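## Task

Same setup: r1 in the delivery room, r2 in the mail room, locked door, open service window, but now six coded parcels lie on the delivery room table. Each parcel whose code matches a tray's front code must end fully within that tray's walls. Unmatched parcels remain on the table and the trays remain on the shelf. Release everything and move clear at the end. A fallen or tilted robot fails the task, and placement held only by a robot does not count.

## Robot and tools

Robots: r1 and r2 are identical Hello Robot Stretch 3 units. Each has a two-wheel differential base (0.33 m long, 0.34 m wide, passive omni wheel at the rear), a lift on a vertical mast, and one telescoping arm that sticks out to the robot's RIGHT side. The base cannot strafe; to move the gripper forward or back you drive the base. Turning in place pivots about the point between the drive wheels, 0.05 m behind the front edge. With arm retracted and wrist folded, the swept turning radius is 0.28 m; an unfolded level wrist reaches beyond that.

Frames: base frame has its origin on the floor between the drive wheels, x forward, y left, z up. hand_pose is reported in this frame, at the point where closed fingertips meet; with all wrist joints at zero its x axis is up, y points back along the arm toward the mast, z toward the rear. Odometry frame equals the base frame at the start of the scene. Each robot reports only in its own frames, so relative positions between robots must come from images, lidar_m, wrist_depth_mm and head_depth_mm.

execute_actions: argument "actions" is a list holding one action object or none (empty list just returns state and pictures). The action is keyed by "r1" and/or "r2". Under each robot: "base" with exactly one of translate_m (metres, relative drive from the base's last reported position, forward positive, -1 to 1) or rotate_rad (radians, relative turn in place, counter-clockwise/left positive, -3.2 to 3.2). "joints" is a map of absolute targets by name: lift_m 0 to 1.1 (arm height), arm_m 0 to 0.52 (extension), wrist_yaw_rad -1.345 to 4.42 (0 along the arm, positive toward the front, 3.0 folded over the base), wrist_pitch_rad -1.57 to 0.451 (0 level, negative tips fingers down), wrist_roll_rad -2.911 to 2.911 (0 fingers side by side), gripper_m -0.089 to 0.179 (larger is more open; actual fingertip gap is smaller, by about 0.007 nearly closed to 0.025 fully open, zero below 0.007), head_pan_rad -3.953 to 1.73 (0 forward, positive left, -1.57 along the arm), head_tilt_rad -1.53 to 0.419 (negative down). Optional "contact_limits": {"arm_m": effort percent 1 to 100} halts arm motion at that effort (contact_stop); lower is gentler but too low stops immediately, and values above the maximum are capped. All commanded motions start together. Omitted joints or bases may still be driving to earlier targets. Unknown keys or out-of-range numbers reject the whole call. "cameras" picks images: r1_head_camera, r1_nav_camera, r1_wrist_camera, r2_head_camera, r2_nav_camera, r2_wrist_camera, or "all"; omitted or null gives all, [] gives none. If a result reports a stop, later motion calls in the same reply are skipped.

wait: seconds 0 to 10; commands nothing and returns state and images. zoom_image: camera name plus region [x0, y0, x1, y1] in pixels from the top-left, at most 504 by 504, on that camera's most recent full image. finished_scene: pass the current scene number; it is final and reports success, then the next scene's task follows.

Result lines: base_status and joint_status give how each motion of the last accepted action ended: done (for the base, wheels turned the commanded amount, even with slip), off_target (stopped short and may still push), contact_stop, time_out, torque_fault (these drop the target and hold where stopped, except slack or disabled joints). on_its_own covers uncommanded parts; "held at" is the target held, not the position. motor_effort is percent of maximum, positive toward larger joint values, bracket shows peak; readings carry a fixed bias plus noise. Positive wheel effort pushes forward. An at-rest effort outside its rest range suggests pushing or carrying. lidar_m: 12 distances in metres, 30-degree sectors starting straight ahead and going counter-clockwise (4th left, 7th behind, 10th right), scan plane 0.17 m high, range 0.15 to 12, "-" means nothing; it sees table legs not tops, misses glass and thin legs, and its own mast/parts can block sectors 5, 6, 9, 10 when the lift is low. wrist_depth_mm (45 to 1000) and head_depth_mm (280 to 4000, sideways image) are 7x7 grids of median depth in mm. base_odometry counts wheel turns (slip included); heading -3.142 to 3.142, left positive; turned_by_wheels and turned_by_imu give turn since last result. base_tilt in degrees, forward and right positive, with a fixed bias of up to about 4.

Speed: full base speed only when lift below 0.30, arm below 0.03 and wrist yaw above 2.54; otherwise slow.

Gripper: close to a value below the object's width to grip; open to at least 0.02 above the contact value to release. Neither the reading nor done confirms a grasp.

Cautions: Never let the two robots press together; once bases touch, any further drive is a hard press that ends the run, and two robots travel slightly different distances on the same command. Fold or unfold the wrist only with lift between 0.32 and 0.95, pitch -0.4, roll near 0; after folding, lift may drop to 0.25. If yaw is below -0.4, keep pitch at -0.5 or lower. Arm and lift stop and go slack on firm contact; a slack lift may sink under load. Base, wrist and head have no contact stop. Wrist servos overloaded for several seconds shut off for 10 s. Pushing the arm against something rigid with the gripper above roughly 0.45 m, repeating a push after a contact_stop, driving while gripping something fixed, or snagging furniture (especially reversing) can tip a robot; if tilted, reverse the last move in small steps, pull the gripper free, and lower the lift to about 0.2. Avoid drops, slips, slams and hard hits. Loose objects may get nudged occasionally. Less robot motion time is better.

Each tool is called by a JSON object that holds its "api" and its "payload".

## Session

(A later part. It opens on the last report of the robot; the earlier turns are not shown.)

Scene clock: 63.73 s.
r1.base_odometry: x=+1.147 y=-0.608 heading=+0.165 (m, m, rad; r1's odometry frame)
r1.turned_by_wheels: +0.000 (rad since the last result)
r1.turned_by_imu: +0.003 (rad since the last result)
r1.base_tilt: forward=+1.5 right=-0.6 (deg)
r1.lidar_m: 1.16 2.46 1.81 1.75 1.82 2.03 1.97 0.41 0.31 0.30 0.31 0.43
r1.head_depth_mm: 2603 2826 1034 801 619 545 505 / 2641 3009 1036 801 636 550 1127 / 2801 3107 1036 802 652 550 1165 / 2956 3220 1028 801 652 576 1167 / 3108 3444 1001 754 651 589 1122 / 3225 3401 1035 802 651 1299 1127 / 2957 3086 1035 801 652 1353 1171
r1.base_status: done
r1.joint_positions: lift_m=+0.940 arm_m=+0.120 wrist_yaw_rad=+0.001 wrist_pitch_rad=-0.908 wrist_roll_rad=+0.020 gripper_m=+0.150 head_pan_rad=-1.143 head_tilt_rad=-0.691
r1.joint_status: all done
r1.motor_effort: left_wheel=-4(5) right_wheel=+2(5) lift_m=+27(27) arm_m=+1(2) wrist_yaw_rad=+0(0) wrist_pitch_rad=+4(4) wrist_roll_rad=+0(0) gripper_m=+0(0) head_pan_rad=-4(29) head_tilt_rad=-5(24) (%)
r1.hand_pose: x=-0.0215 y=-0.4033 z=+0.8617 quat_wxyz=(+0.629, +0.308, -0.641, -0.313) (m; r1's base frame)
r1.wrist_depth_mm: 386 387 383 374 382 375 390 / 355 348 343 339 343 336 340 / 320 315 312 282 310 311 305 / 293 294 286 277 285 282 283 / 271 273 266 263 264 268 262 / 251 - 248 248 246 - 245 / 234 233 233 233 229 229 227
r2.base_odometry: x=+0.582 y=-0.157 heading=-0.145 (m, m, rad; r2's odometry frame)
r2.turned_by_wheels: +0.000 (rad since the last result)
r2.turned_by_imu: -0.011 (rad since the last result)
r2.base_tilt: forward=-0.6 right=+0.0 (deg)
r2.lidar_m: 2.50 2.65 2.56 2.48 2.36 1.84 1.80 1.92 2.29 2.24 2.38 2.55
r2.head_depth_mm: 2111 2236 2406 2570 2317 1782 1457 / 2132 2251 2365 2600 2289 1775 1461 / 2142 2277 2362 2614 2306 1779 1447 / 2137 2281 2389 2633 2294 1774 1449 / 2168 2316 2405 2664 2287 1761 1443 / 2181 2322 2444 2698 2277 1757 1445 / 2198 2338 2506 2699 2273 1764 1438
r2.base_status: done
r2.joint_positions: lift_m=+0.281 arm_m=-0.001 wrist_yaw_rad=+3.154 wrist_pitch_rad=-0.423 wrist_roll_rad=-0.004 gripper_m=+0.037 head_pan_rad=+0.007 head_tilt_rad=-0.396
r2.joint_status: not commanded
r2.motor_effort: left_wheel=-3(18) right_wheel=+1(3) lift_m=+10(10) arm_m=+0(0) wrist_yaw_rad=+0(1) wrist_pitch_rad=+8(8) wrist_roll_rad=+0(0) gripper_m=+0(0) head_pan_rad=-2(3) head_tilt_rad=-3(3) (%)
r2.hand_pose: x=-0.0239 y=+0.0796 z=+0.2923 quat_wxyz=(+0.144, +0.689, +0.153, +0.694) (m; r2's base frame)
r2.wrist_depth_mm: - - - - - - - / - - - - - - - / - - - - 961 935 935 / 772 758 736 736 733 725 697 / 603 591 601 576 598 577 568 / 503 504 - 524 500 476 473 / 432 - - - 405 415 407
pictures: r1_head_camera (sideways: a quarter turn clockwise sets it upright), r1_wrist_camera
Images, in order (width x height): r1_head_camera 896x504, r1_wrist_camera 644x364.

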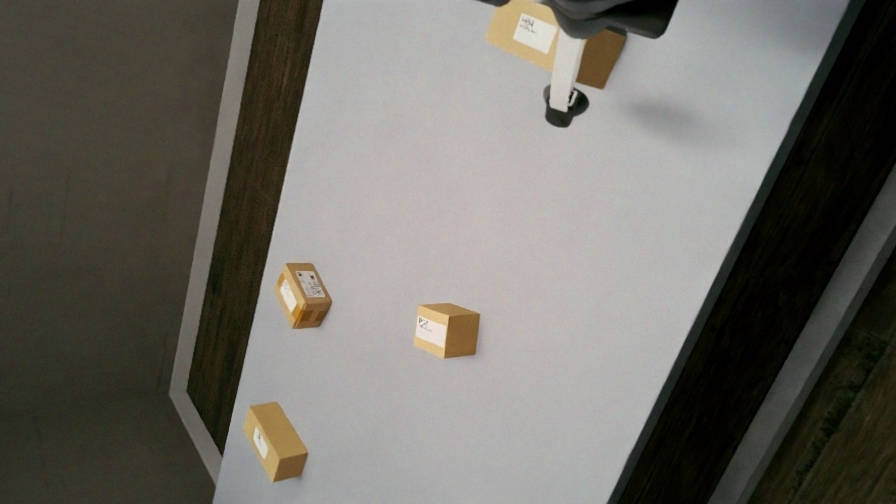

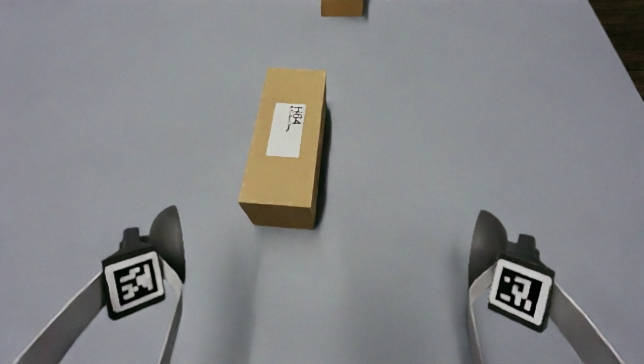

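{"api": "execute_actions", "payload": {"actions": [{"r1": {"base": {"translate_m": 0.326}, "joints": {"arm_m": 0.21, "lift_m": 0.95, "wrist_yaw_rad": 0.26, "head_pan_rad": -1.0, "head_tilt_rad": -0.6}}, "r2": {"base": {"translate_m": -0.8}}}], "cameras": ["r1_head_camera", "r1_wrist_camera"]}}

Scene clock: 73.80 s.
r1.base_odometry: x=+1.469 y=-0.554 heading=+0.165 (m, m, rad; r1's odometry frame)
r1.turned_by_wheels: +0.000 (rad since the last result)
r1.turned_by_imu: +0.003 (rad since the last result)
r1.base_tilt: forward=+1.6 right=-0.6 (deg)
r1.lidar_m: 2.03 2.12 1.81 1.74 1.82 2.37 2.29 0.43 0.31 0.30 0.32 0.44
r1.head_depth_mm: 2650 2903 2998 872 684 583 496 / 2779 3048 3033 895 706 583 505 / 2947 3268 3030 896 705 581 1137 / 3087 3459 1231 899 707 581 1188 / 2727 3002 1226 819 706 612 1211 / 2455 2664 2708 894 705 1353 1155 / 2200 2337 2516 895 705 1425 1187
r1.base_status: done
r1.joint_positions: lift_m=+0.950 arm_m=+0.210 wrist_yaw_rad=+0.259 wrist_pitch_rad=-0.909 wrist_roll_rad=+0.020 gripper_m=+0.150 head_pan_rad=-1.007 head_tilt_rad=-0.606
r1.joint_status: all done
r1.motor_effort: left_wheel=-3(4) right_wheel=+1(3) lift_m=+28(27) arm_m=+2(1) wrist_yaw_rad=+1(0) wrist_pitch_rad=+4(4) wrist_roll_rad=+0(0) gripper_m=+0(0) head_pan_rad=+3(17) head_tilt_rad=+4(15) (%)
r1.hand_pose: x=+0.0138 y=-0.4886 z=+0.8716 quat_wxyz=(+0.664, +0.388, -0.596, -0.230) (m; r1's base frame)
r1.wrist_depth_mm: 405 405 397 395 391 388 381 / 364 364 359 356 355 349 345 / 329 329 328 325 322 319 319 / 305 302 301 299 299 297 295 / 282 287 277 225 273 277 271 / 263 - 257 252 256 - 252 / 244 244 244 241 239 237 236
r2.base_odometry: x=-0.210 y=-0.042 heading=-0.145 (m, m, rad; r2's odometry frame)
r2.turned_by_wheels: +0.000 (rad since the last result)
r2.turned_by_imu: -0.008 (rad since the last result)
r2.base_tilt: forward=-0.6 right=+0.1 (deg)
r2.lidar_m: 3.28 3.40 2.60 2.54 1.35 1.03 1.01 1.07 1.55 2.17 2.31 3.32
r2.head_depth_mm: 2793 2952 3148 3305 2303 1790 1449 / 2810 2989 3168 3277 2304 1777 1456 / 2831 2986 3195 3249 2301 1774 1455 / 2847 3040 3213 3238 2291 1779 1448 / 2834 3023 3243 3227 2283 1767 1447 / 2874 3065 3252 3218 2292 1758 1443 / 2875 3088 3300 3206 2277 1770 1433
r2.base_status: done
r2.joint_positions: lift_m=+0.281 arm_m=-0.001 wrist_yaw_rad=+3.154 wrist_pitch_rad=-0.423 wrist_roll_rad=-0.004 gripper_m=+0.037 head_pan_rad=+0.007 head_tilt_rad=-0.396
r2.joint_status: not commanded
r2.motor_effort: left_wheel=-1(16) right_wheel=+1(4) lift_m=+11(11) arm_m=+0(0) wrist_yaw_rad=-1(0) wrist_pitch_rad=+8(8) wrist_roll_rad=+1(0) gripper_m=+0(0) head_pan_rad=-2(2) head_tilt_rad=-3(3) (%)
r2.hand_pose: x=-0.0239 y=+0.0796 z=+0.2923 quat_wxyz=(+0.144, +0.689, +0.153, +0.694) (m; r2's base frame)
r2.wrist_depth_mm: - - - - - - - / - - - - - - - / - - - 976 942 951 935 / 772 752 739 734 721 712 695 / 608 602 599 589 596 573 563 / 499 497 - 513 501 477 466 / 439 - - - 411 412 408
pictures: r1_head_camera (sideways: a quarter turn clockwise sets it upright), r1_wrist_camera
Images, in order (width x height): r1_head_camera 896x504, r1_wrist_camera 644x364.

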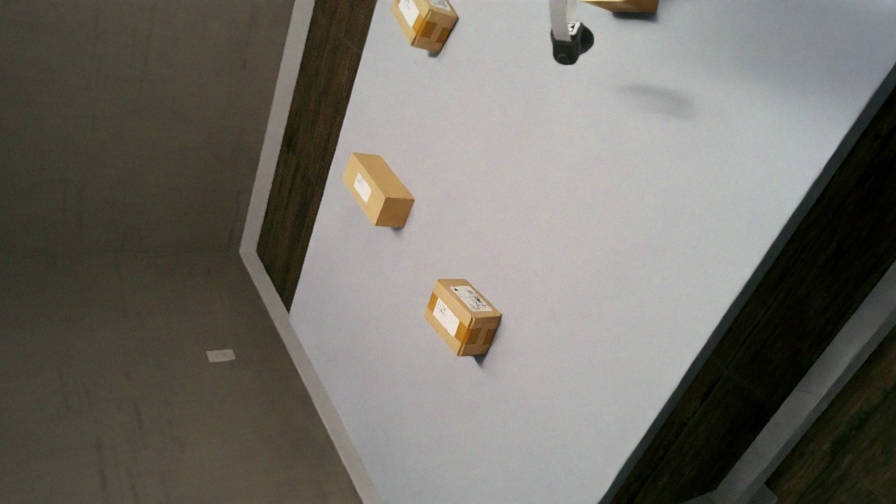

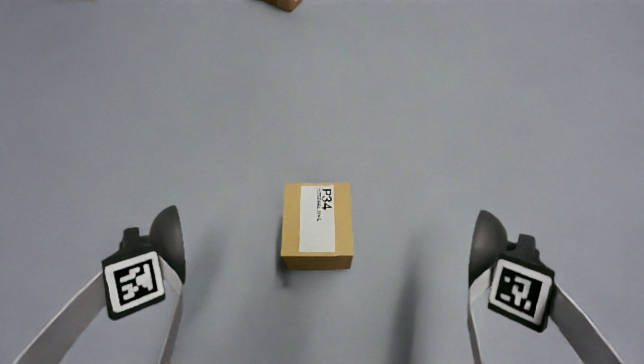

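{"api": "zoom_image", "payload": {"camera": "r1_head_camera", "region": [420, 275, 500, 360]}}

{"api": "zoom_image", "payload": {"camera": "r1_head_camera", "region": [340, 150, 420, 230]}}

{"api": "zoom_image", "payload": {"camera": "r1_head_camera", "region": [385, 0, 460, 55]}}

Region (420, 275, 500, 360) of r1_head_camera's 896x504 image, scaled by 5.929, with more detail than that image has; it fills the left 474 columns of this view, and the rest is white.

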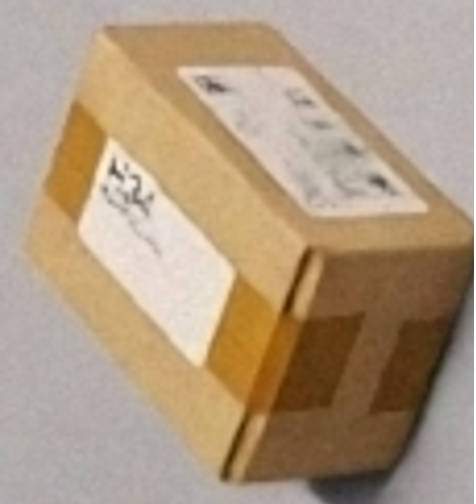

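Region (340, 150, 420, 230) of r1_head_camera's 896x504 image, scaled by 6.300, with more detail than that image has.

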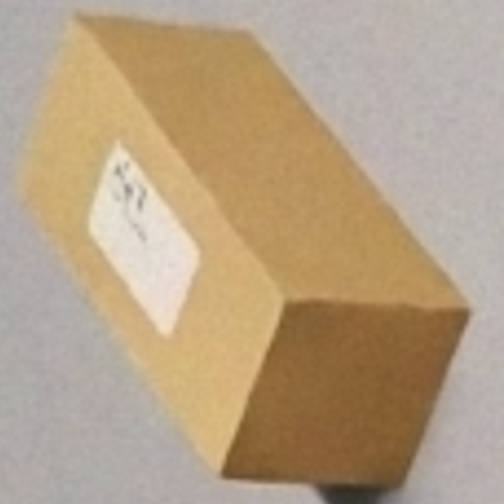

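Region (385, 0, 460, 55) of r1_head_camera's 896x504 image, scaled by 6.720, with more detail than that image has; it fills the top 370 rows of this view, and the rest is white.

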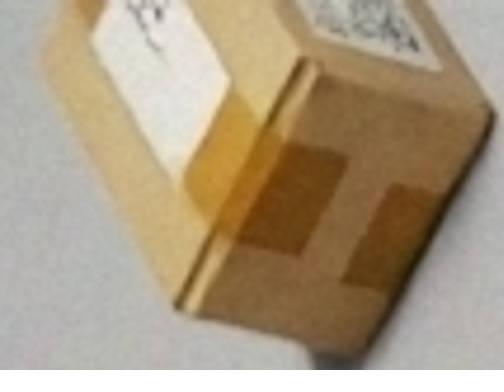

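{"api": "execute_actions", "payload": {"actions": [{"r1": {"base": {"translate_m": 0.014}, "joints": {"arm_m": 0.246, "lift_m": 0.868, "head_pan_rad": -1.3, "head_tilt_rad": -0.55}}}], "cameras": ["r1_head_camera", "r1_wrist_camera"]}}

Scene clock: 85.63 s.
r1.base_odometry: x=+1.483 y=-0.552 heading=+0.165 (m, m, rad; r1's odometry frame)
r1.turned_by_wheels: +0.000 (rad since the last result)
r1.turned_by_imu: +0.001 (rad since the last result)
r1.base_tilt: forward=+1.5 right=-0.6 (deg)
r1.lidar_m: 2.02 2.11 1.81 1.74 1.81 2.39 2.31 0.43 0.31 0.30 0.32 0.43
r1.head_depth_mm: 2499 2681 2995 1059 - 603 510 / 2594 2826 3065 1008 756 603 509 / 2626 2911 3166 924 754 603 510 / 2728 2988 3209 967 743 604 520 / 2864 3130 3377 951 743 604 532 / 2884 3249 3382 955 741 603 1159 / 2965 3190 3190 963 741 603 1188
r1.base_status: done
r1.joint_positions: lift_m=+0.868 arm_m=+0.246 wrist_yaw_rad=+0.259 wrist_pitch_rad=-0.909 wrist_roll_rad=+0.020 gripper_m=+0.150 head_pan_rad=-1.293 head_tilt_rad=-0.557
r1.joint_status: all done
r1.motor_effort: left_wheel=-1(5) right_wheel=+2(7) lift_m=+22(22) arm_m=+1(3) wrist_yaw_rad=+1(1) wrist_pitch_rad=+4(4) wrist_roll_rad=+0(0) gripper_m=+0(0) head_pan_rad=-4(25) head_tilt_rad=+4(12) (%)
r1.hand_pose: x=+0.0138 y=-0.5246 z=+0.7899 quat_wxyz=(+0.664, +0.388, -0.596, -0.230) (m; r1's base frame)
r1.wrist_depth_mm: 280 279 276 274 273 269 264 / 252 250 252 248 245 243 242 / 231 229 228 226 225 221 220 / 210 210 208 153 206 205 203 / 195 197 192 140 190 191 189 / 183 - 178 132 177 - 176 / 169 169 168 167 166 165 166
r2.base_odometry: x=-0.210 y=-0.042 heading=-0.145 (m, m, rad; r2's odometry frame)
r2.turned_by_wheels: +0.000 (rad since the last result)
r2.turned_by_imu: +0.000 (rad since the last result)
r2.base_tilt: forward=-0.6 right=+0.1 (deg)
r2.lidar_m: 3.27 3.40 2.60 2.54 1.34 1.03 1.01 1.07 1.55 2.18 2.31 3.34
r2.head_depth_mm: 2764 2952 3168 3301 2320 1783 1460 / 2803 2964 3196 3274 2315 1775 1456 / 2802 2988 3228 3286 2292 1773 1457 / 2832 3020 3224 3252 2303 1789 1455 / 2850 3055 3254 3246 2286 1775 1442 / 2847 3051 3239 3206 2270 1769 1448 / 2898 3112 3287 3167 2251 1759 1433
r2.base_status: not commanded
r2.joint_positions: lift_m=+0.281 arm_m=-0.001 wrist_yaw_rad=+3.154 wrist_pitch_rad=-0.423 wrist_roll_rad=-0.004 gripper_m=+0.037 head_pan_rad=+0.007 head_tilt_rad=-0.396
r2.joint_status: not commanded
r2.motor_effort: left_wheel=-1(1) right_wheel=+0(1) lift_m=+10(11) arm_m=+0(0) wrist_yaw_rad=+0(0) wrist_pitch_rad=+8(8) wrist_roll_rad=+0(0) gripper_m=+0(0) head_pan_rad=-3(3) head_tilt_rad=-3(2) (%)
r2.hand_pose: x=-0.0239 y=+0.0796 z=+0.2923 quat_wxyz=(+0.144, +0.689, +0.153, +0.694) (m; r2's base frame)
r2.wrist_depth_mm: - - - - - - - / - - - - - - - / - - - 991 965 918 928 / 770 755 742 748 721 714 697 / 613 604 604 598 583 584 567 / 508 500 - 508 498 482 470 / 433 - - - 407 415 411
pictures: r1_head_camera (sideways: a quarter turn clockwise sets it upright), r1_wrist_camera
Images, in order (width x height): r1_head_camera 896x504, r1_wrist_camera 644x364.

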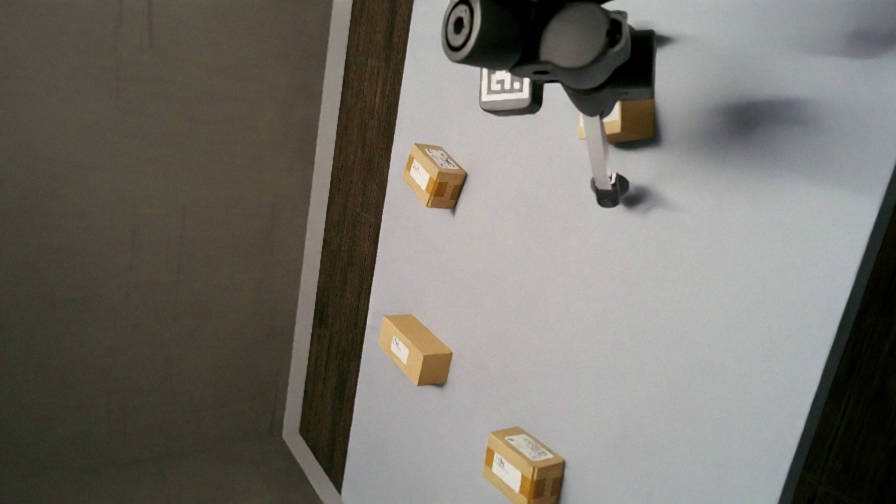

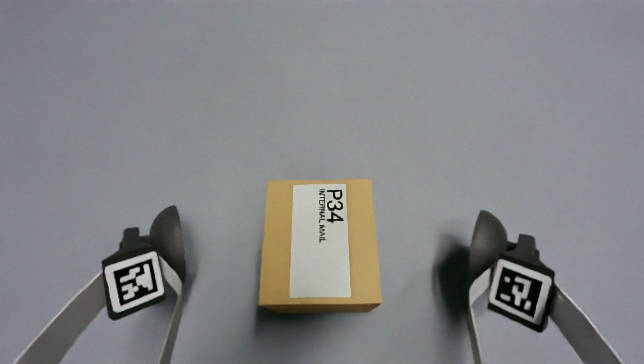

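{"api": "execute_actions", "payload": {"actions": [{"r1": {"joints": {"gripper_m": 0.015}}, "r2": {"joints": {"lift_m": 0.42}}}], "cameras": ["r1_head_camera", "r1_wrist_camera"]}}

{"api": "zoom_image", "payload": {"camera": "r1_head_camera", "region": [398, 138, 470, 212]}}

{"api": "zoom_image", "payload": {"camera": "r1_head_camera", "region": [375, 320, 435, 380]}}

{"api": "zoom_image", "payload": {"camera": "r1_head_camera", "region": [480, 430, 550, 504]}}

Scene clock: 89.03 s.
r1.base_odometry: x=+1.483 y=-0.552 heading=+0.165 (m, m, rad; r1's odometry frame)
r1.turned_by_wheels: +0.000 (rad since the last result)
r1.turned_by_imu: +0.001 (rad since the last result)
r1.base_tilt: forward=+1.5 right=-0.6 (deg)
r1.lidar_m: 2.02 2.10 1.81 1.74 1.81 2.39 2.31 0.43 0.31 0.30 0.31 0.43
r1.head_depth_mm: 2485 2753 2969 1054 - 604 509 / 2566 2836 3006 1011 769 604 509 / 2639 2895 3155 927 742 604 509 / 2751 3034 3175 969 742 602 518 / 2786 3078 3295 956 743 602 532 / 2911 3217 3353 957 742 602 1163 / 2970 3182 3172 965 740 601 1190
r1.base_status: not commanded
r1.joint_positions: lift_m=+0.868 arm_m=+0.246 wrist_yaw_rad=+0.259 wrist_pitch_rad=-0.910 wrist_roll_rad=+0.020 gripper_m=+0.016 head_pan_rad=-1.293 head_tilt_rad=-0.557
r1.joint_status: all done
r1.motor_effort: left_wheel=-2(2) right_wheel=+2(2) lift_m=+22(22) arm_m=+1(1) wrist_yaw_rad=+1(1) wrist_pitch_rad=+4(5) wrist_roll_rad=+0(0) gripper_m=-19(100) head_pan_rad=-4(3) head_tilt_rad=+4(4) (%)
r1.hand_pose: x=+0.0138 y=-0.5244 z=+0.7898 quat_wxyz=(+0.664, +0.388, -0.596, -0.230) (m; r1's base frame)
r1.wrist_depth_mm: 279 277 278 274 272 270 268 / 253 251 248 247 246 245 240 / 228 228 226 224 225 222 220 / 210 209 210 149 205 205 203 / 194 194 193 138 191 189 188 / 181 181 174 129 174 176 176 / 170 170 168 167 167 165 163
r2.base_odometry: x=-0.210 y=-0.042 heading=-0.145 (m, m, rad; r2's odometry frame)
r2.turned_by_wheels: +0.000 (rad since the last result)
r2.turned_by_imu: +0.000 (rad since the last result)
r2.base_tilt: forward=-0.6 right=+0.0 (deg)
r2.lidar_m: 3.27 3.40 2.60 2.55 1.34 1.03 1.01 1.08 1.55 2.18 2.30 3.32
r2.head_depth_mm: 2769 2974 3176 3283 2309 1783 1454 / 2800 2981 3185 3251 2305 1792 1453 / 2814 3004 3213 3266 2296 1782 1452 / 2827 3017 3231 3232 2297 1776 1448 / 2852 3042 3251 3242 2300 1770 1444 / 2869 3059 3268 3198 2279 1768 1438 / 2889 3098 3324 3228 2256 1761 1438
r2.base_status: not commanded
r2.joint_positions: lift_m=+0.419 arm_m=-0.001 wrist_yaw_rad=+3.154 wrist_pitch_rad=-0.423 wrist_roll_rad=-0.004 gripper_m=+0.037 head_pan_rad=+0.007 head_tilt_rad=-0.396
r2.joint_status: all done
r2.motor_effort: left_wheel=-1(1) right_wheel=+1(1) lift_m=+42(45) arm_m=+0(1) wrist_yaw_rad=-1(0) wrist_pitch_rad=+8(8) wrist_roll_rad=+0(0) gripper_m=+1(0) head_pan_rad=-3(3) head_tilt_rad=-3(3) (%)
r2.hand_pose: x=-0.0239 y=+0.0796 z=+0.4308 quat_wxyz=(+0.144, +0.689, +0.153, +0.694) (m; r2's base frame)
r2.wrist_depth_mm: - - - - - - - / - - - - - - - / - - - - - - - / - - - 982 967 968 921 / 807 791 790 781 790 762 763 / 670 672 669 660 674 647 638 / 579 576 568 573 564 547 542
pictures: r1_head_camera (sideways: a quarter turn clockwise sets it upright), r1_wrist_camera
Images, in order (width x height): r1_head_camera 896x504, r1_wrist_camera 644x364.

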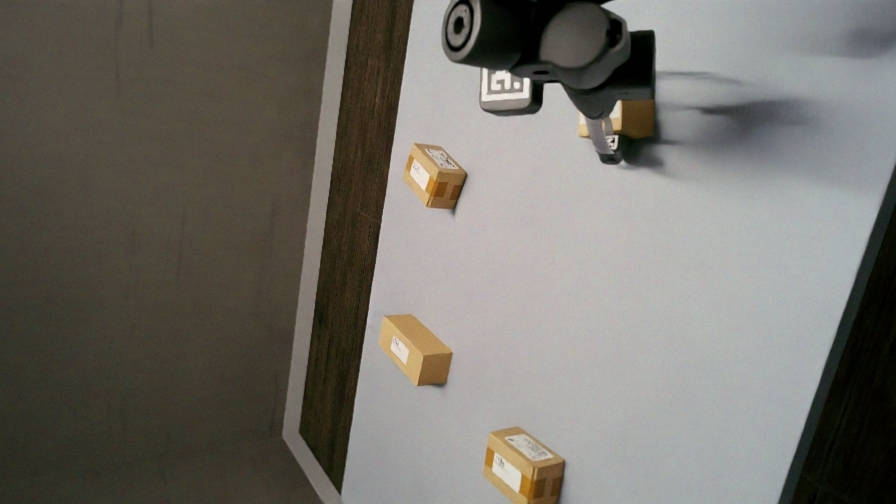

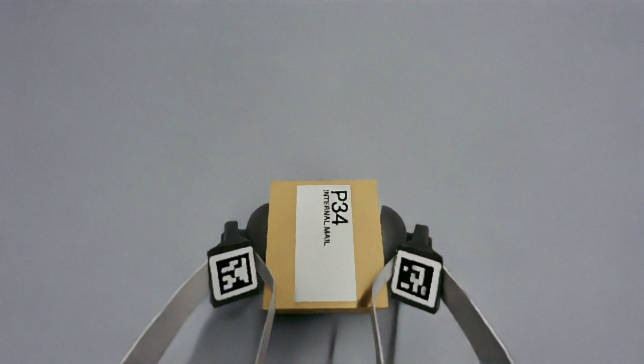

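Region (398, 138, 470, 212) of r1_head_camera's 896x504 image, scaled by 6.811, with more detail than that image has; it fills the left 490 columns of this view, and the rest is white.

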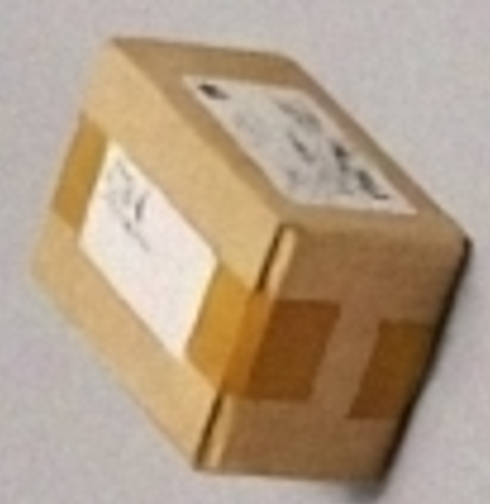

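Region (375, 320, 435, 380) of r1_head_camera's 896x504 image, scaled by 8.400, with more detail than that image has.

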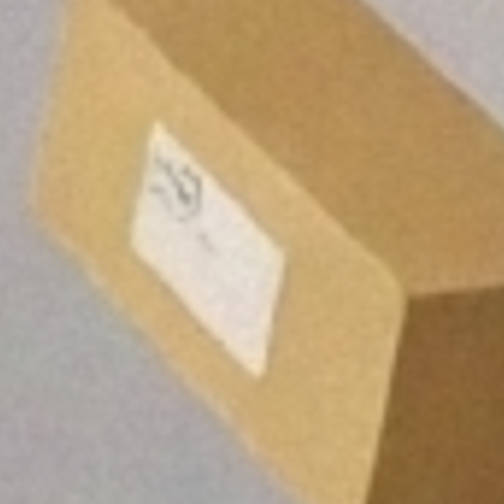

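Region (480, 430, 550, 504) of r1_head_camera's 896x504 image, scaled by 6.811, with more detail than that image has; it fills the left 477 columns of this view, and the rest is white.

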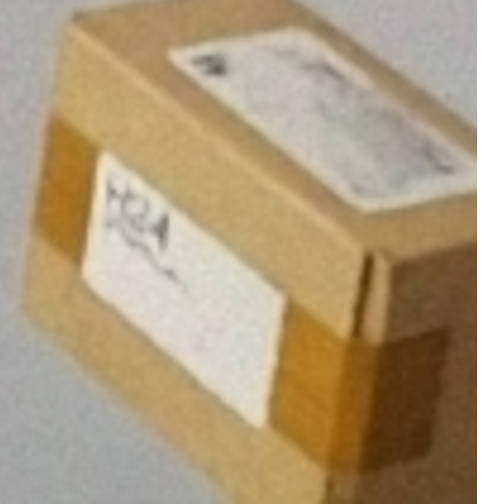

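{"api": "execute_actions", "payload": {"actions": [{"r1": {"base": {"translate_m": -1.0}, "joints": {"lift_m": 1.04, "head_pan_rad": -2.75, "head_tilt_rad": -0.2}}, "r2": {"base": {"translate_m": -0.29}, "joints": {"lift_m": 0.93, "wrist_yaw_rad": 0.05, "gripper_m": 0.14, "head_pan_rad": -1.57, "head_tilt_rad": -0.45}}}], "cameras": ["r1_head_camera", "r1_wrist_camera", "r1_nav_camera"]}}

Scene clock: 106.40 s.
r1.base_odometry: x=+0.496 y=-0.716 heading=+0.165 (m, m, rad; r1's odometry frame)
r1.turned_by_wheels: +0.000 (rad since the last result)
r1.turned_by_imu: +0.002 (rad since the last result)
r1.base_tilt: forward=+1.5 right=-0.6 (deg)
r1.lidar_m: 1.18 2.46 1.81 1.75 1.82 1.35 1.30 1.35 1.86 3.02 1.00 0.46
r1.head_depth_mm: 1109 1153 1195 1243 1305 - - / 1147 1211 1260 1309 1363 - - / 1198 - - 2128 1431 - - / 1259 1354 1425 1458 1504 - - / 1313 1373 1439 1514 1587 - - / 1373 1445 1519 1615 1682 - - / 1449 1529 1605 1712 - - -
r1.base_status: done
r1.joint_positions: lift_m=+1.040 arm_m=+0.246 wrist_yaw_rad=+0.259 wrist_pitch_rad=-0.911 wrist_roll_rad=+0.020 gripper_m=+0.016 head_pan_rad=-2.743 head_tilt_rad=-0.211
r1.joint_status: all done
r1.motor_effort: left_wheel=-1(8) right_wheel=+2(4) lift_m=+28(29) arm_m=+2(1) wrist_yaw_rad=+2(2) wrist_pitch_rad=+5(5) wrist_roll_rad=+0(0) gripper_m=-19(19) head_pan_rad=-2(47) head_tilt_rad=+7(37) (%)
r1.hand_pose: x=+0.0137 y=-0.5242 z=+0.9613 quat_wxyz=(+0.664, +0.388, -0.596, -0.231) (m; r1's base frame)
r1.wrist_depth_mm: 538 523 - - - - - / 480 484 - - - - - / 439 460 - - - - - / 413 - - 149 - - - / 379 - - 138 - - - / 368 - - 129 - - - / 487 849 - - - 999 986
r2.base_odometry: x=-0.497 y=+0.000 heading=-0.145 (m, m, rad; r2's odometry frame)
r2.turned_by_wheels: +0.000 (rad since the last result)
r2.turned_by_imu: -0.003 (rad since the last result)
r2.base_tilt: forward=-0.6 right=+0.1 (deg)
r2.lidar_m: 3.57 3.43 2.62 2.18 0.96 0.74 0.72 0.77 1.11 2.16 2.29 3.30
r2.head_depth_mm: 1815 1952 2101 2273 2160 1703 - / 1833 1966 2112 2296 2149 1747 1433 / 1839 1972 2117 2309 2159 1737 - / 1855 1997 2140 2341 2130 1762 - / 1859 1991 2173 2338 2132 1704 1391 / 1875 2011 2165 2371 2119 1676 1388 / 1888 2026 2176 2381 2119 1684 1387
r2.base_status: done
r2.joint_positions: lift_m=+0.929 arm_m=-0.001 wrist_yaw_rad=+0.053 wrist_pitch_rad=-0.423 wrist_roll_rad=-0.004 gripper_m=+0.140 head_pan_rad=-1.563 head_tilt_rad=-0.444
r2.joint_status: all done
r2.motor_effort: left_wheel=-1(9) right_wheel=+0(3) lift_m=+42(43) arm_m=-1(1) wrist_yaw_rad=-4(5) wrist_pitch_rad=+8(8) wrist_roll_rad=+0(1) gripper_m=+1(82) head_pan_rad=-2(32) head_tilt_rad=-3(13) (%)
r2.hand_pose: x=-0.0096 y=-0.3676 z=+0.9408 quat_wxyz=(+0.697, +0.167, -0.685, -0.130) (m; r2's base frame)
r2.wrist_depth_mm: - - - - - - 885 / - - - - - - 892 / - - - - - - 858 / - - - - - - 886 / - - - - - - 863 / - - - - - - 851 / - - - - - - 825
pictures: r1_head_camera (sideways: a quarter turn clockwise sets it upright), r1_nav_camera (sideways: a quarter turn counterclockwise sets it upright), r1_wrist_camera
Images, in order (width x height): r1_head_camera 896x504, r1_nav_camera 672x504, r1_wrist_camera 644x364.

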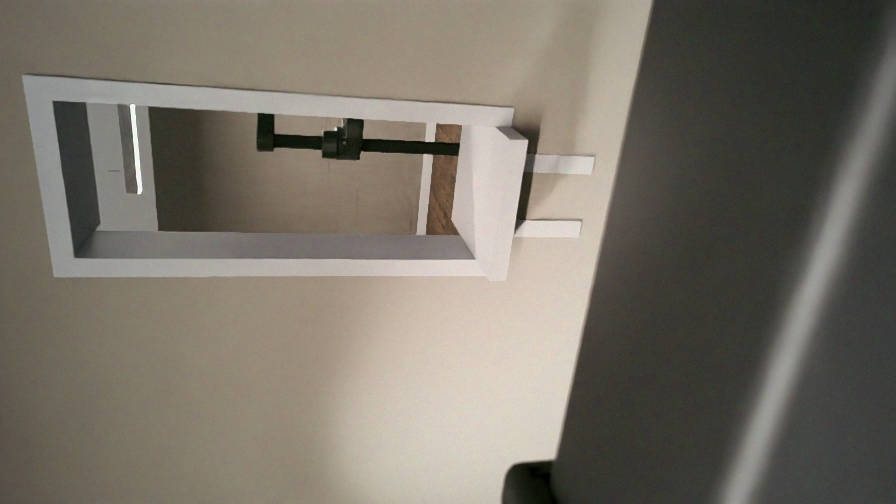

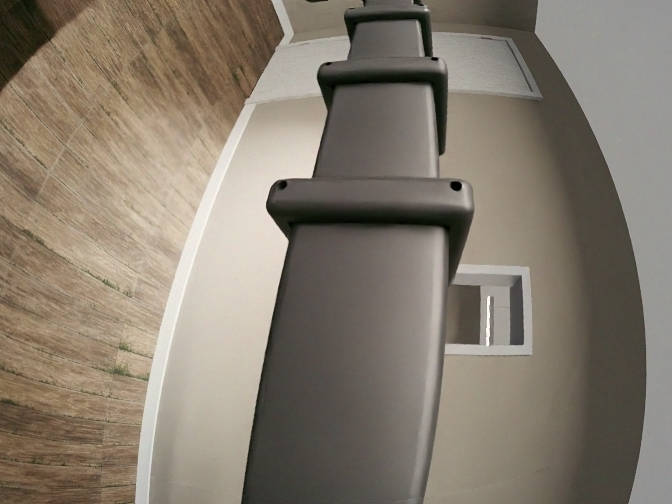

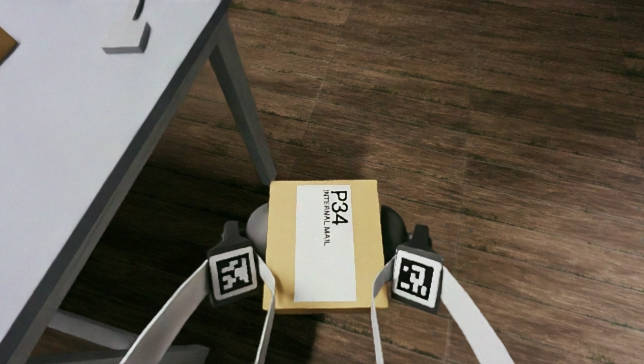

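{"api": "execute_actions", "payload": {"actions": [{"r1": {"base": {"translate_m": -0.767}, "joints": {"arm_m": 0.30, "wrist_yaw_rad": -0.82, "head_pan_rad": -1.75, "head_tilt_rad": -0.4}}, "r2": {"base": {"translate_m": -0.10}, "joints": {"lift_m": 1.02, "wrist_pitch_rad": -0.7}}}], "cameras": ["r1_wrist_camera"]}}

{"api": "execute_actions", "payload": {"actions": [{"r1": {"base": {"rotate_rad": -0.75}}, "r2": {"base": {"rotate_rad": -0.80}}}], "cameras": ["r1_wrist_camera", "r1_head_camera", "r1_nav_camera"]}}

Scene clock: 119.83 s.
r1.base_odometry: x=-0.260 y=-0.841 heading=+0.165 (m, m, rad; r1's odometry frame)
r1.turned_by_wheels: +0.000 (rad since the last result)
r1.turned_by_imu: +0.002 (rad since the last result)
r1.base_tilt: forward=+1.5 right=-0.5 (deg)
r1.lidar_m: 1.16 2.48 1.82 1.75 0.76 0.55 0.53 0.56 0.76 2.05 3.13 1.16
r1.head_depth_mm: 1023 1048 - - 1140 1171 1199 / 1306 1338 - 1521 1489 1533 1369 / 1724 1761 2082 2068 1930 1690 1373 / 2590 2740 - 2758 1949 1680 1369 / 2597 2780 - - 2180 1686 1360 / 2531 2708 3012 2976 2203 1681 1365 / 2495 2729 2920 3077 2218 1679 1380
r1.base_status: done
r1.joint_positions: lift_m=+1.040 arm_m=+0.300 wrist_yaw_rad=-0.818 wrist_pitch_rad=-0.911 wrist_roll_rad=+0.020 gripper_m=+0.016 head_pan_rad=-1.757 head_tilt_rad=-0.395
r1.joint_status: all done
r1.motor_effort: left_wheel=-1(9) right_wheel=+2(2) lift_m=+27(27) arm_m=+1(1) wrist_yaw_rad=-1(1) wrist_pitch_rad=+6(5) wrist_roll_rad=+0(0) gripper_m=-19(19) head_pan_rad=+4(43) head_tilt_rad=-3(22) (%)
r1.hand_pose: x=-0.1223 y=-0.5389 z=+0.9613 quat_wxyz=(+0.452, +0.028, -0.711, -0.539) (m; r1's base frame)
r1.wrist_depth_mm: - - - 701 534 331 314 / - - - 861 630 482 297 / - - - - 724 545 444 / - - - 149 870 632 491 / - - - 138 939 731 560 / - - - 129 - 903 642 / - - - - - 997 759
r2.base_odometry: x=-0.596 y=+0.015 heading=-0.145 (m, m, rad; r2's odometry frame)
r2.turned_by_wheels: +0.000 (rad since the last result)
r2.turned_by_imu: -0.001 (rad since the last result)
r2.base_tilt: forward=-0.6 right=+0.0 (deg)
r2.lidar_m: 3.66 3.47 2.63 1.88 0.83 0.64 0.62 0.66 0.95 2.15 2.28 3.27
r2.head_depth_mm: 1812 1955 2095 2245 - - - / 1816 1958 2108 2309 - - - / 1828 1973 2132 2320 - - - / 1850 1964 2134 2325 2301 - - / 1861 1990 2160 2337 2135 1681 1375 / 1858 2007 2173 2364 2108 1689 1360 / 1881 2018 2180 2370 2116 1665 1393
r2.base_status: done
r2.joint_positions: lift_m=+1.019 arm_m=-0.001 wrist_yaw_rad=+0.053 wrist_pitch_rad=-0.708 wrist_roll_rad=-0.004 gripper_m=+0.140 head_pan_rad=-1.563 head_tilt_rad=-0.444
r2.joint_status: all done
r2.motor_effort: left_wheel=+0(8) right_wheel=+0(3) lift_m=+42(43) arm_m=-1(1) wrist_yaw_rad=-3(4) wrist_pitch_rad=+5(8) wrist_roll_rad=+0(1) gripper_m=+1(0) head_pan_rad=-2(3) head_tilt_rad=-4(4) (%)
r2.hand_pose: x=-0.0120 y=-0.3228 z=+0.9729 quat_wxyz=(+0.671, +0.264, -0.655, -0.227) (m; r2's base frame)
r2.wrist_depth_mm: - - - - - - 746 / - - - - - - 735 / - - - - - - 738 / - - - - - - 750 / - - - - - - 752 / - - - - - - 730 / - - - - - 992 676
pictures: r1_wrist_camera
Images, in order (width x height): r1_wrist_camera 644x364.

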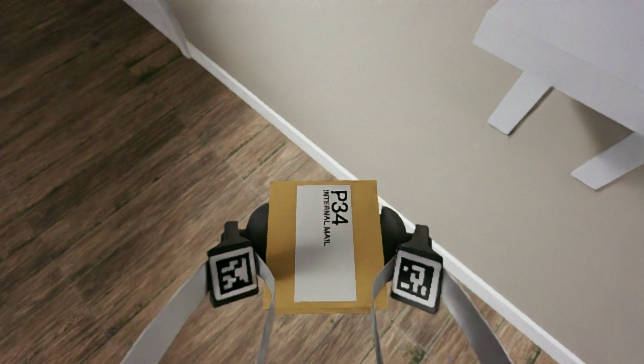

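Scene clock: 122.07 s.
r1.base_odometry: x=-0.260 y=-0.841 heading=-0.585 (m, m, rad; r1's odometry frame)
r1.turned_by_wheels: -0.750 (rad since the last result)
r1.turned_by_imu: -0.754 (rad since the last result)
r1.base_tilt: forward=+1.5 right=-0.7 (deg)
r1.lidar_m: 1.46 1.16 3.32 1.99 1.75 1.00 0.60 0.53 0.54 0.64 1.16 3.03
r1.head_depth_mm: 448 475 - - 584 632 688 / 473 502 - 590 628 692 757 / - - - 3209 657 763 848 / - - - 920 623 851 958 / 709 753 - - 709 964 1104 / 651 704 770 877 965 1111 1268 / 706 778 868 982 1122 1301 1367
r1.base_status: done
r1.joint_positions: lift_m=+1.040 arm_m=+0.300 wrist_yaw_rad=-0.819 wrist_pitch_rad=-0.912 wrist_roll_rad=+0.020 gripper_m=+0.016 head_pan_rad=-1.757 head_tilt_rad=-0.395
r1.joint_status: not commanded
r1.motor_effort: left_wheel=+5(11) right_wheel=-2(6) lift_m=+27(27) arm_m=+1(1) wrist_yaw_rad=+0(1) wrist_pitch_rad=+5(5) wrist_roll_rad=+0(0) gripper_m=-19(19) head_pan_rad=+3(4) head_tilt_rad=-3(4) (%)
r1.hand_pose: x=-0.1222 y=-0.5388 z=+0.9612 quat_wxyz=(+0.452, +0.028, -0.711, -0.539) (m; r1's base frame)
r1.wrist_depth_mm: 330 324 324 322 134 143 142 / 293 296 294 292 160 171 170 / 270 267 268 266 206 214 213 / 251 248 247 149 270 282 282 / 229 228 228 139 374 422 415 / 213 213 205 129 724 817 810 / - - - 993 - 967 -
r2.base_odometry: x=-0.596 y=+0.015 heading=-0.945 (m, m, rad; r2's odometry frame)
r2.turned_by_wheels: -0.800 (rad since the last result)
r2.turned_by_imu: -0.814 (rad since the last result)
r2.base_tilt: forward=-0.6 right=+0.0 (deg)
r2.lidar_m: 2.57 3.67 3.68 2.92 2.60 1.15 0.70 0.62 0.63 0.74 1.38 2.16
r2.head_depth_mm: 601 633 670 719 - - - / 651 689 733 781 - - - / 710 755 809 867 - - - / 779 834 901 974 1048 - - / 863 933 1013 1115 1234 1373 1364 / 971 1059 1166 1293 1458 1582 1358 / 1106 1218 1364 1553 1786 1675 1387
r2.base_status: done
r2.joint_positions: lift_m=+1.019 arm_m=-0.001 wrist_yaw_rad=+0.053 wrist_pitch_rad=-0.708 wrist_roll_rad=-0.004 gripper_m=+0.140 head_pan_rad=-1.563 head_tilt_rad=-0.444
r2.joint_status: not commanded
r2.motor_effort: left_wheel=+3(9) right_wheel=-2(6) lift_m=+42(42) arm_m=-1(1) wrist_yaw_rad=-3(3) wrist_pitch_rad=+5(5) wrist_roll_rad=+1(0) gripper_m=+0(0) head_pan_rad=-2(3) head_tilt_rad=-3(4) (%)
r2.hand_pose: x=-0.0121 y=-0.3228 z=+0.9729 quat_wxyz=(+0.671, +0.263, -0.655, -0.227) (m; r2's base frame)
r2.wrist_depth_mm: - - 932 649 486 394 333 / - - - 743 544 430 355 / - - - 865 604 468 381 / - - - - 679 516 409 / - - - - 811 550 448 / - - - - 962 - 492 / - - - - - 769 526
pictures: r1_head_camera (sideways: a quarter turn clockwise sets it upright), r1_nav_camera (sideways: a quarter turn counterclockwise sets it upright), r1_wrist_camera
Images, in order (width x height): r1_head_camera 896x504, r1_nav_camera 672x504, r1_wrist_camera 644x364.

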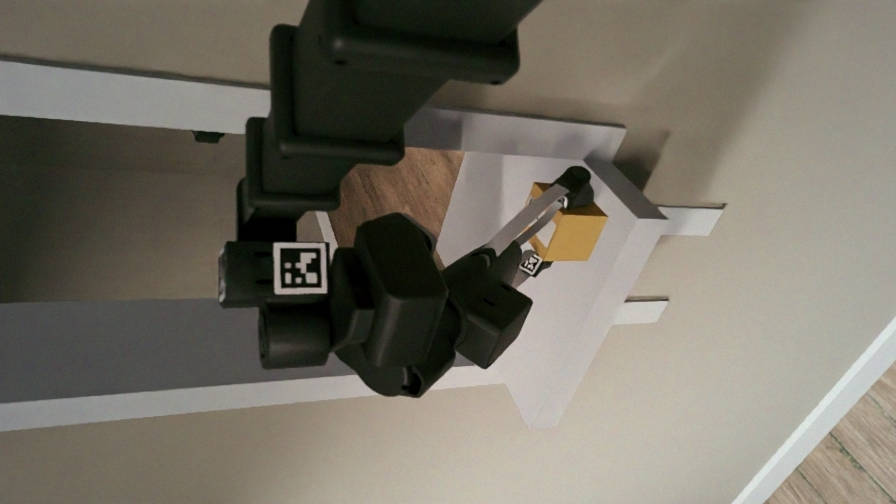

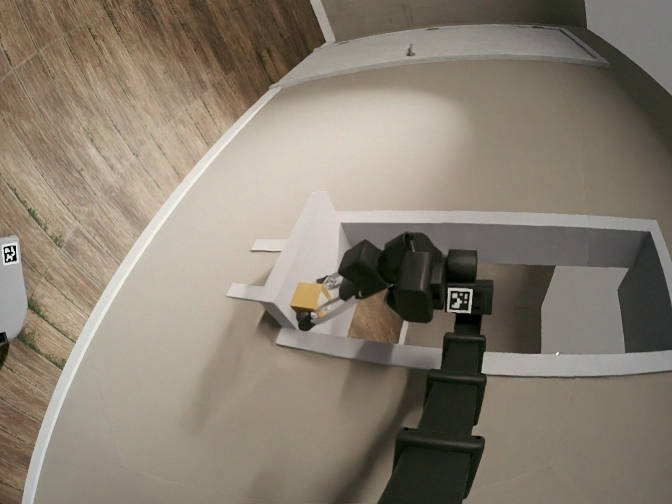

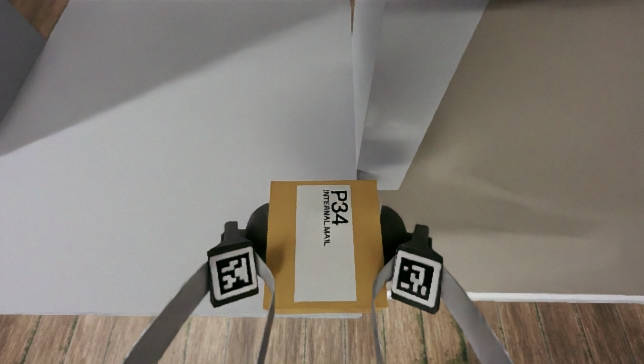

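{"api": "execute_actions", "payload": {"actions": [{"r1": {"joints": {"arm_m": 0.468, "lift_m": 1.02}}, "r2": {"base": {"rotate_rad": -0.83}}}], "cameras": ["r1_wrist_camera", "r1_head_camera", "r2_head_camera", "r2_wrist_camera"]}}

Scene clock: 128.03 s.
r1.base_odometry: x=-0.260 y=-0.841 heading=-0.585 (m, m, rad; r1's odometry frame)
r1.turned_by_wheels: +0.000 (rad since the last result)
r1.turned_by_imu: +0.001 (rad since the last result)
r1.base_tilt: forward=+1.5 right=-0.6 (deg)
r1.lidar_m: 1.46 1.16 3.30 1.99 1.76 1.01 0.61 0.53 0.54 0.63 1.16 3.03
r1.head_depth_mm: 446 475 501 - 601 632 690 / 473 502 523 - 630 691 760 / - - - 2066 676 765 848 / - - - 3381 675 854 956 / 709 749 - 848 742 964 1104 / 652 703 779 858 960 1111 1265 / 707 780 865 977 1116 1305 1369
r1.base_status: not commanded
r1.joint_positions: lift_m=+1.020 arm_m=+0.468 wrist_yaw_rad=-0.819 wrist_pitch_rad=-0.912 wrist_roll_rad=+0.020 gripper_m=+0.016 head_pan_rad=-1.757 head_tilt_rad=-0.395
r1.joint_status: all done
r1.motor_effort: left_wheel=+5(4) right_wheel=-2(2) lift_m=+22(23) arm_m=+1(1) wrist_yaw_rad=+0(1) wrist_pitch_rad=+5(6) wrist_roll_rad=+0(0) gripper_m=-19(19) head_pan_rad=+3(4) head_tilt_rad=-3(3) (%)
r1.hand_pose: x=-0.1223 y=-0.7067 z=+0.9415 quat_wxyz=(+0.451, +0.028, -0.711, -0.539) (m; r1's base frame)
r1.wrist_depth_mm: - - - - - - - / 188 279 266 265 262 269 173 / 187 241 245 242 240 234 172 / 189 225 222 149 220 219 172 / 189 208 207 138 205 203 171 / 189 194 186 129 185 191 171 / 186 180 180 178 177 177 178
r2.base_odometry: x=-0.596 y=+0.015 heading=-1.775 (m, m, rad; r2's odometry frame)
r2.turned_by_wheels: -0.830 (rad since the last result)
r2.turned_by_imu: -0.844 (rad since the last result)
r2.base_tilt: forward=-0.6 right=+0.0 (deg)
r2.lidar_m: 2.15 2.24 3.05 3.66 3.65 2.67 2.33 0.88 0.65 0.62 0.65 0.89
r2.head_depth_mm: - 622 615 653 - - - / - - 2606 2499 - - - / - - 2605 2927 - - - / - 765 2291 819 717 - - / - - - 901 662 776 880 / 558 565 594 645 682 778 884 / 503 544 591 643 704 780 872
r2.base_status: done
r2.joint_positions: lift_m=+1.019 arm_m=-0.001 wrist_yaw_rad=+0.053 wrist_pitch_rad=-0.708 wrist_roll_rad=-0.004 gripper_m=+0.140 head_pan_rad=-1.563 head_tilt_rad=-0.444
r2.joint_status: not commanded
r2.motor_effort: left_wheel=+3(10) right_wheel=-2(5) lift_m=+42(42) arm_m=-1(0) wrist_yaw_rad=-3(3) wrist_pitch_rad=+5(5) wrist_roll_rad=+0(1) gripper_m=+1(0) head_pan_rad=-2(2) head_tilt_rad=-4(4) (%)
r2.hand_pose: x=-0.0121 y=-0.3228 z=+0.9729 quat_wxyz=(+0.671, +0.263, -0.655, -0.227) (m; r2's base frame)
r2.wrist_depth_mm: 364 365 447 455 463 369 370 / 419 417 404 398 388 427 423 / 494 491 357 355 350 510 498 / 575 584 589 583 591 605 605 / 735 736 753 768 733 724 737 / 966 917 989 992 - - - / - - - - - - -
pictures: r1_head_camera (sideways: a quarter turn clockwise sets it upright), r1_wrist_camera, r2_head_camera (sideways: a quarter turn clockwise sets it upright), r2_wrist_camera
Images, in order (width x height): r1_head_camera 896x504, r1_wrist_camera 644x364, r2_head_camera 896x504, r2_wrist_camera 644x364.

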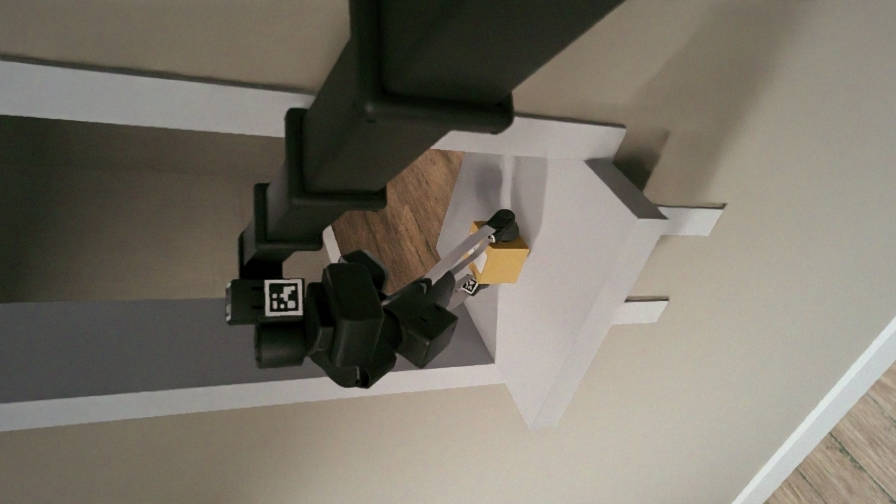

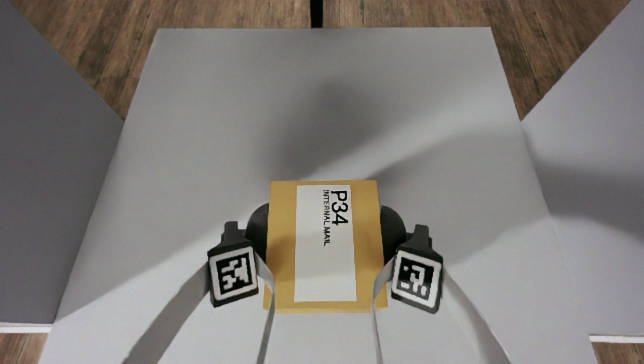

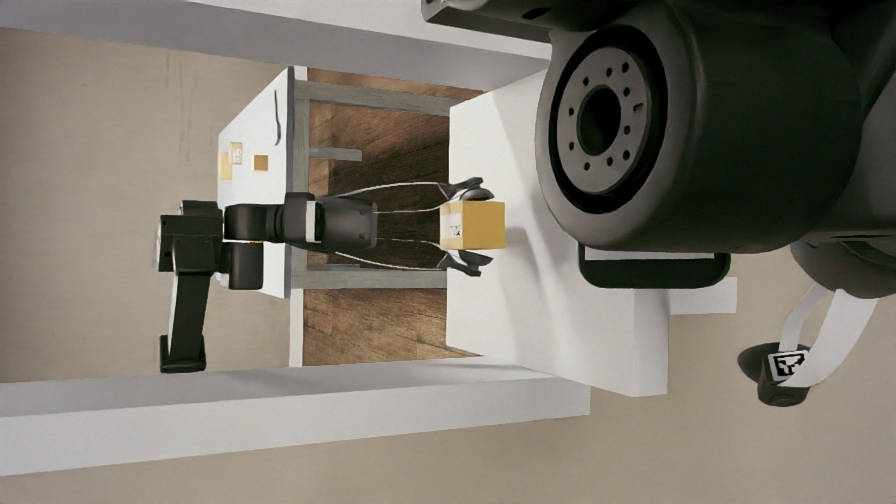

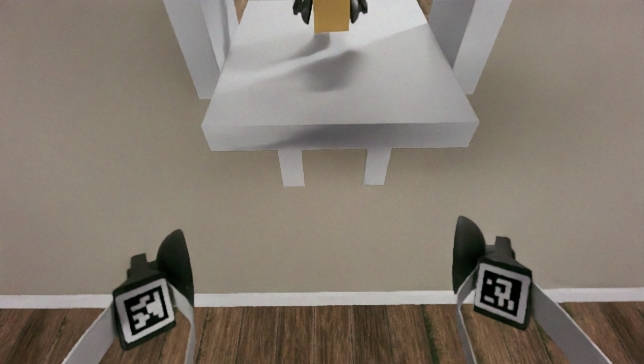

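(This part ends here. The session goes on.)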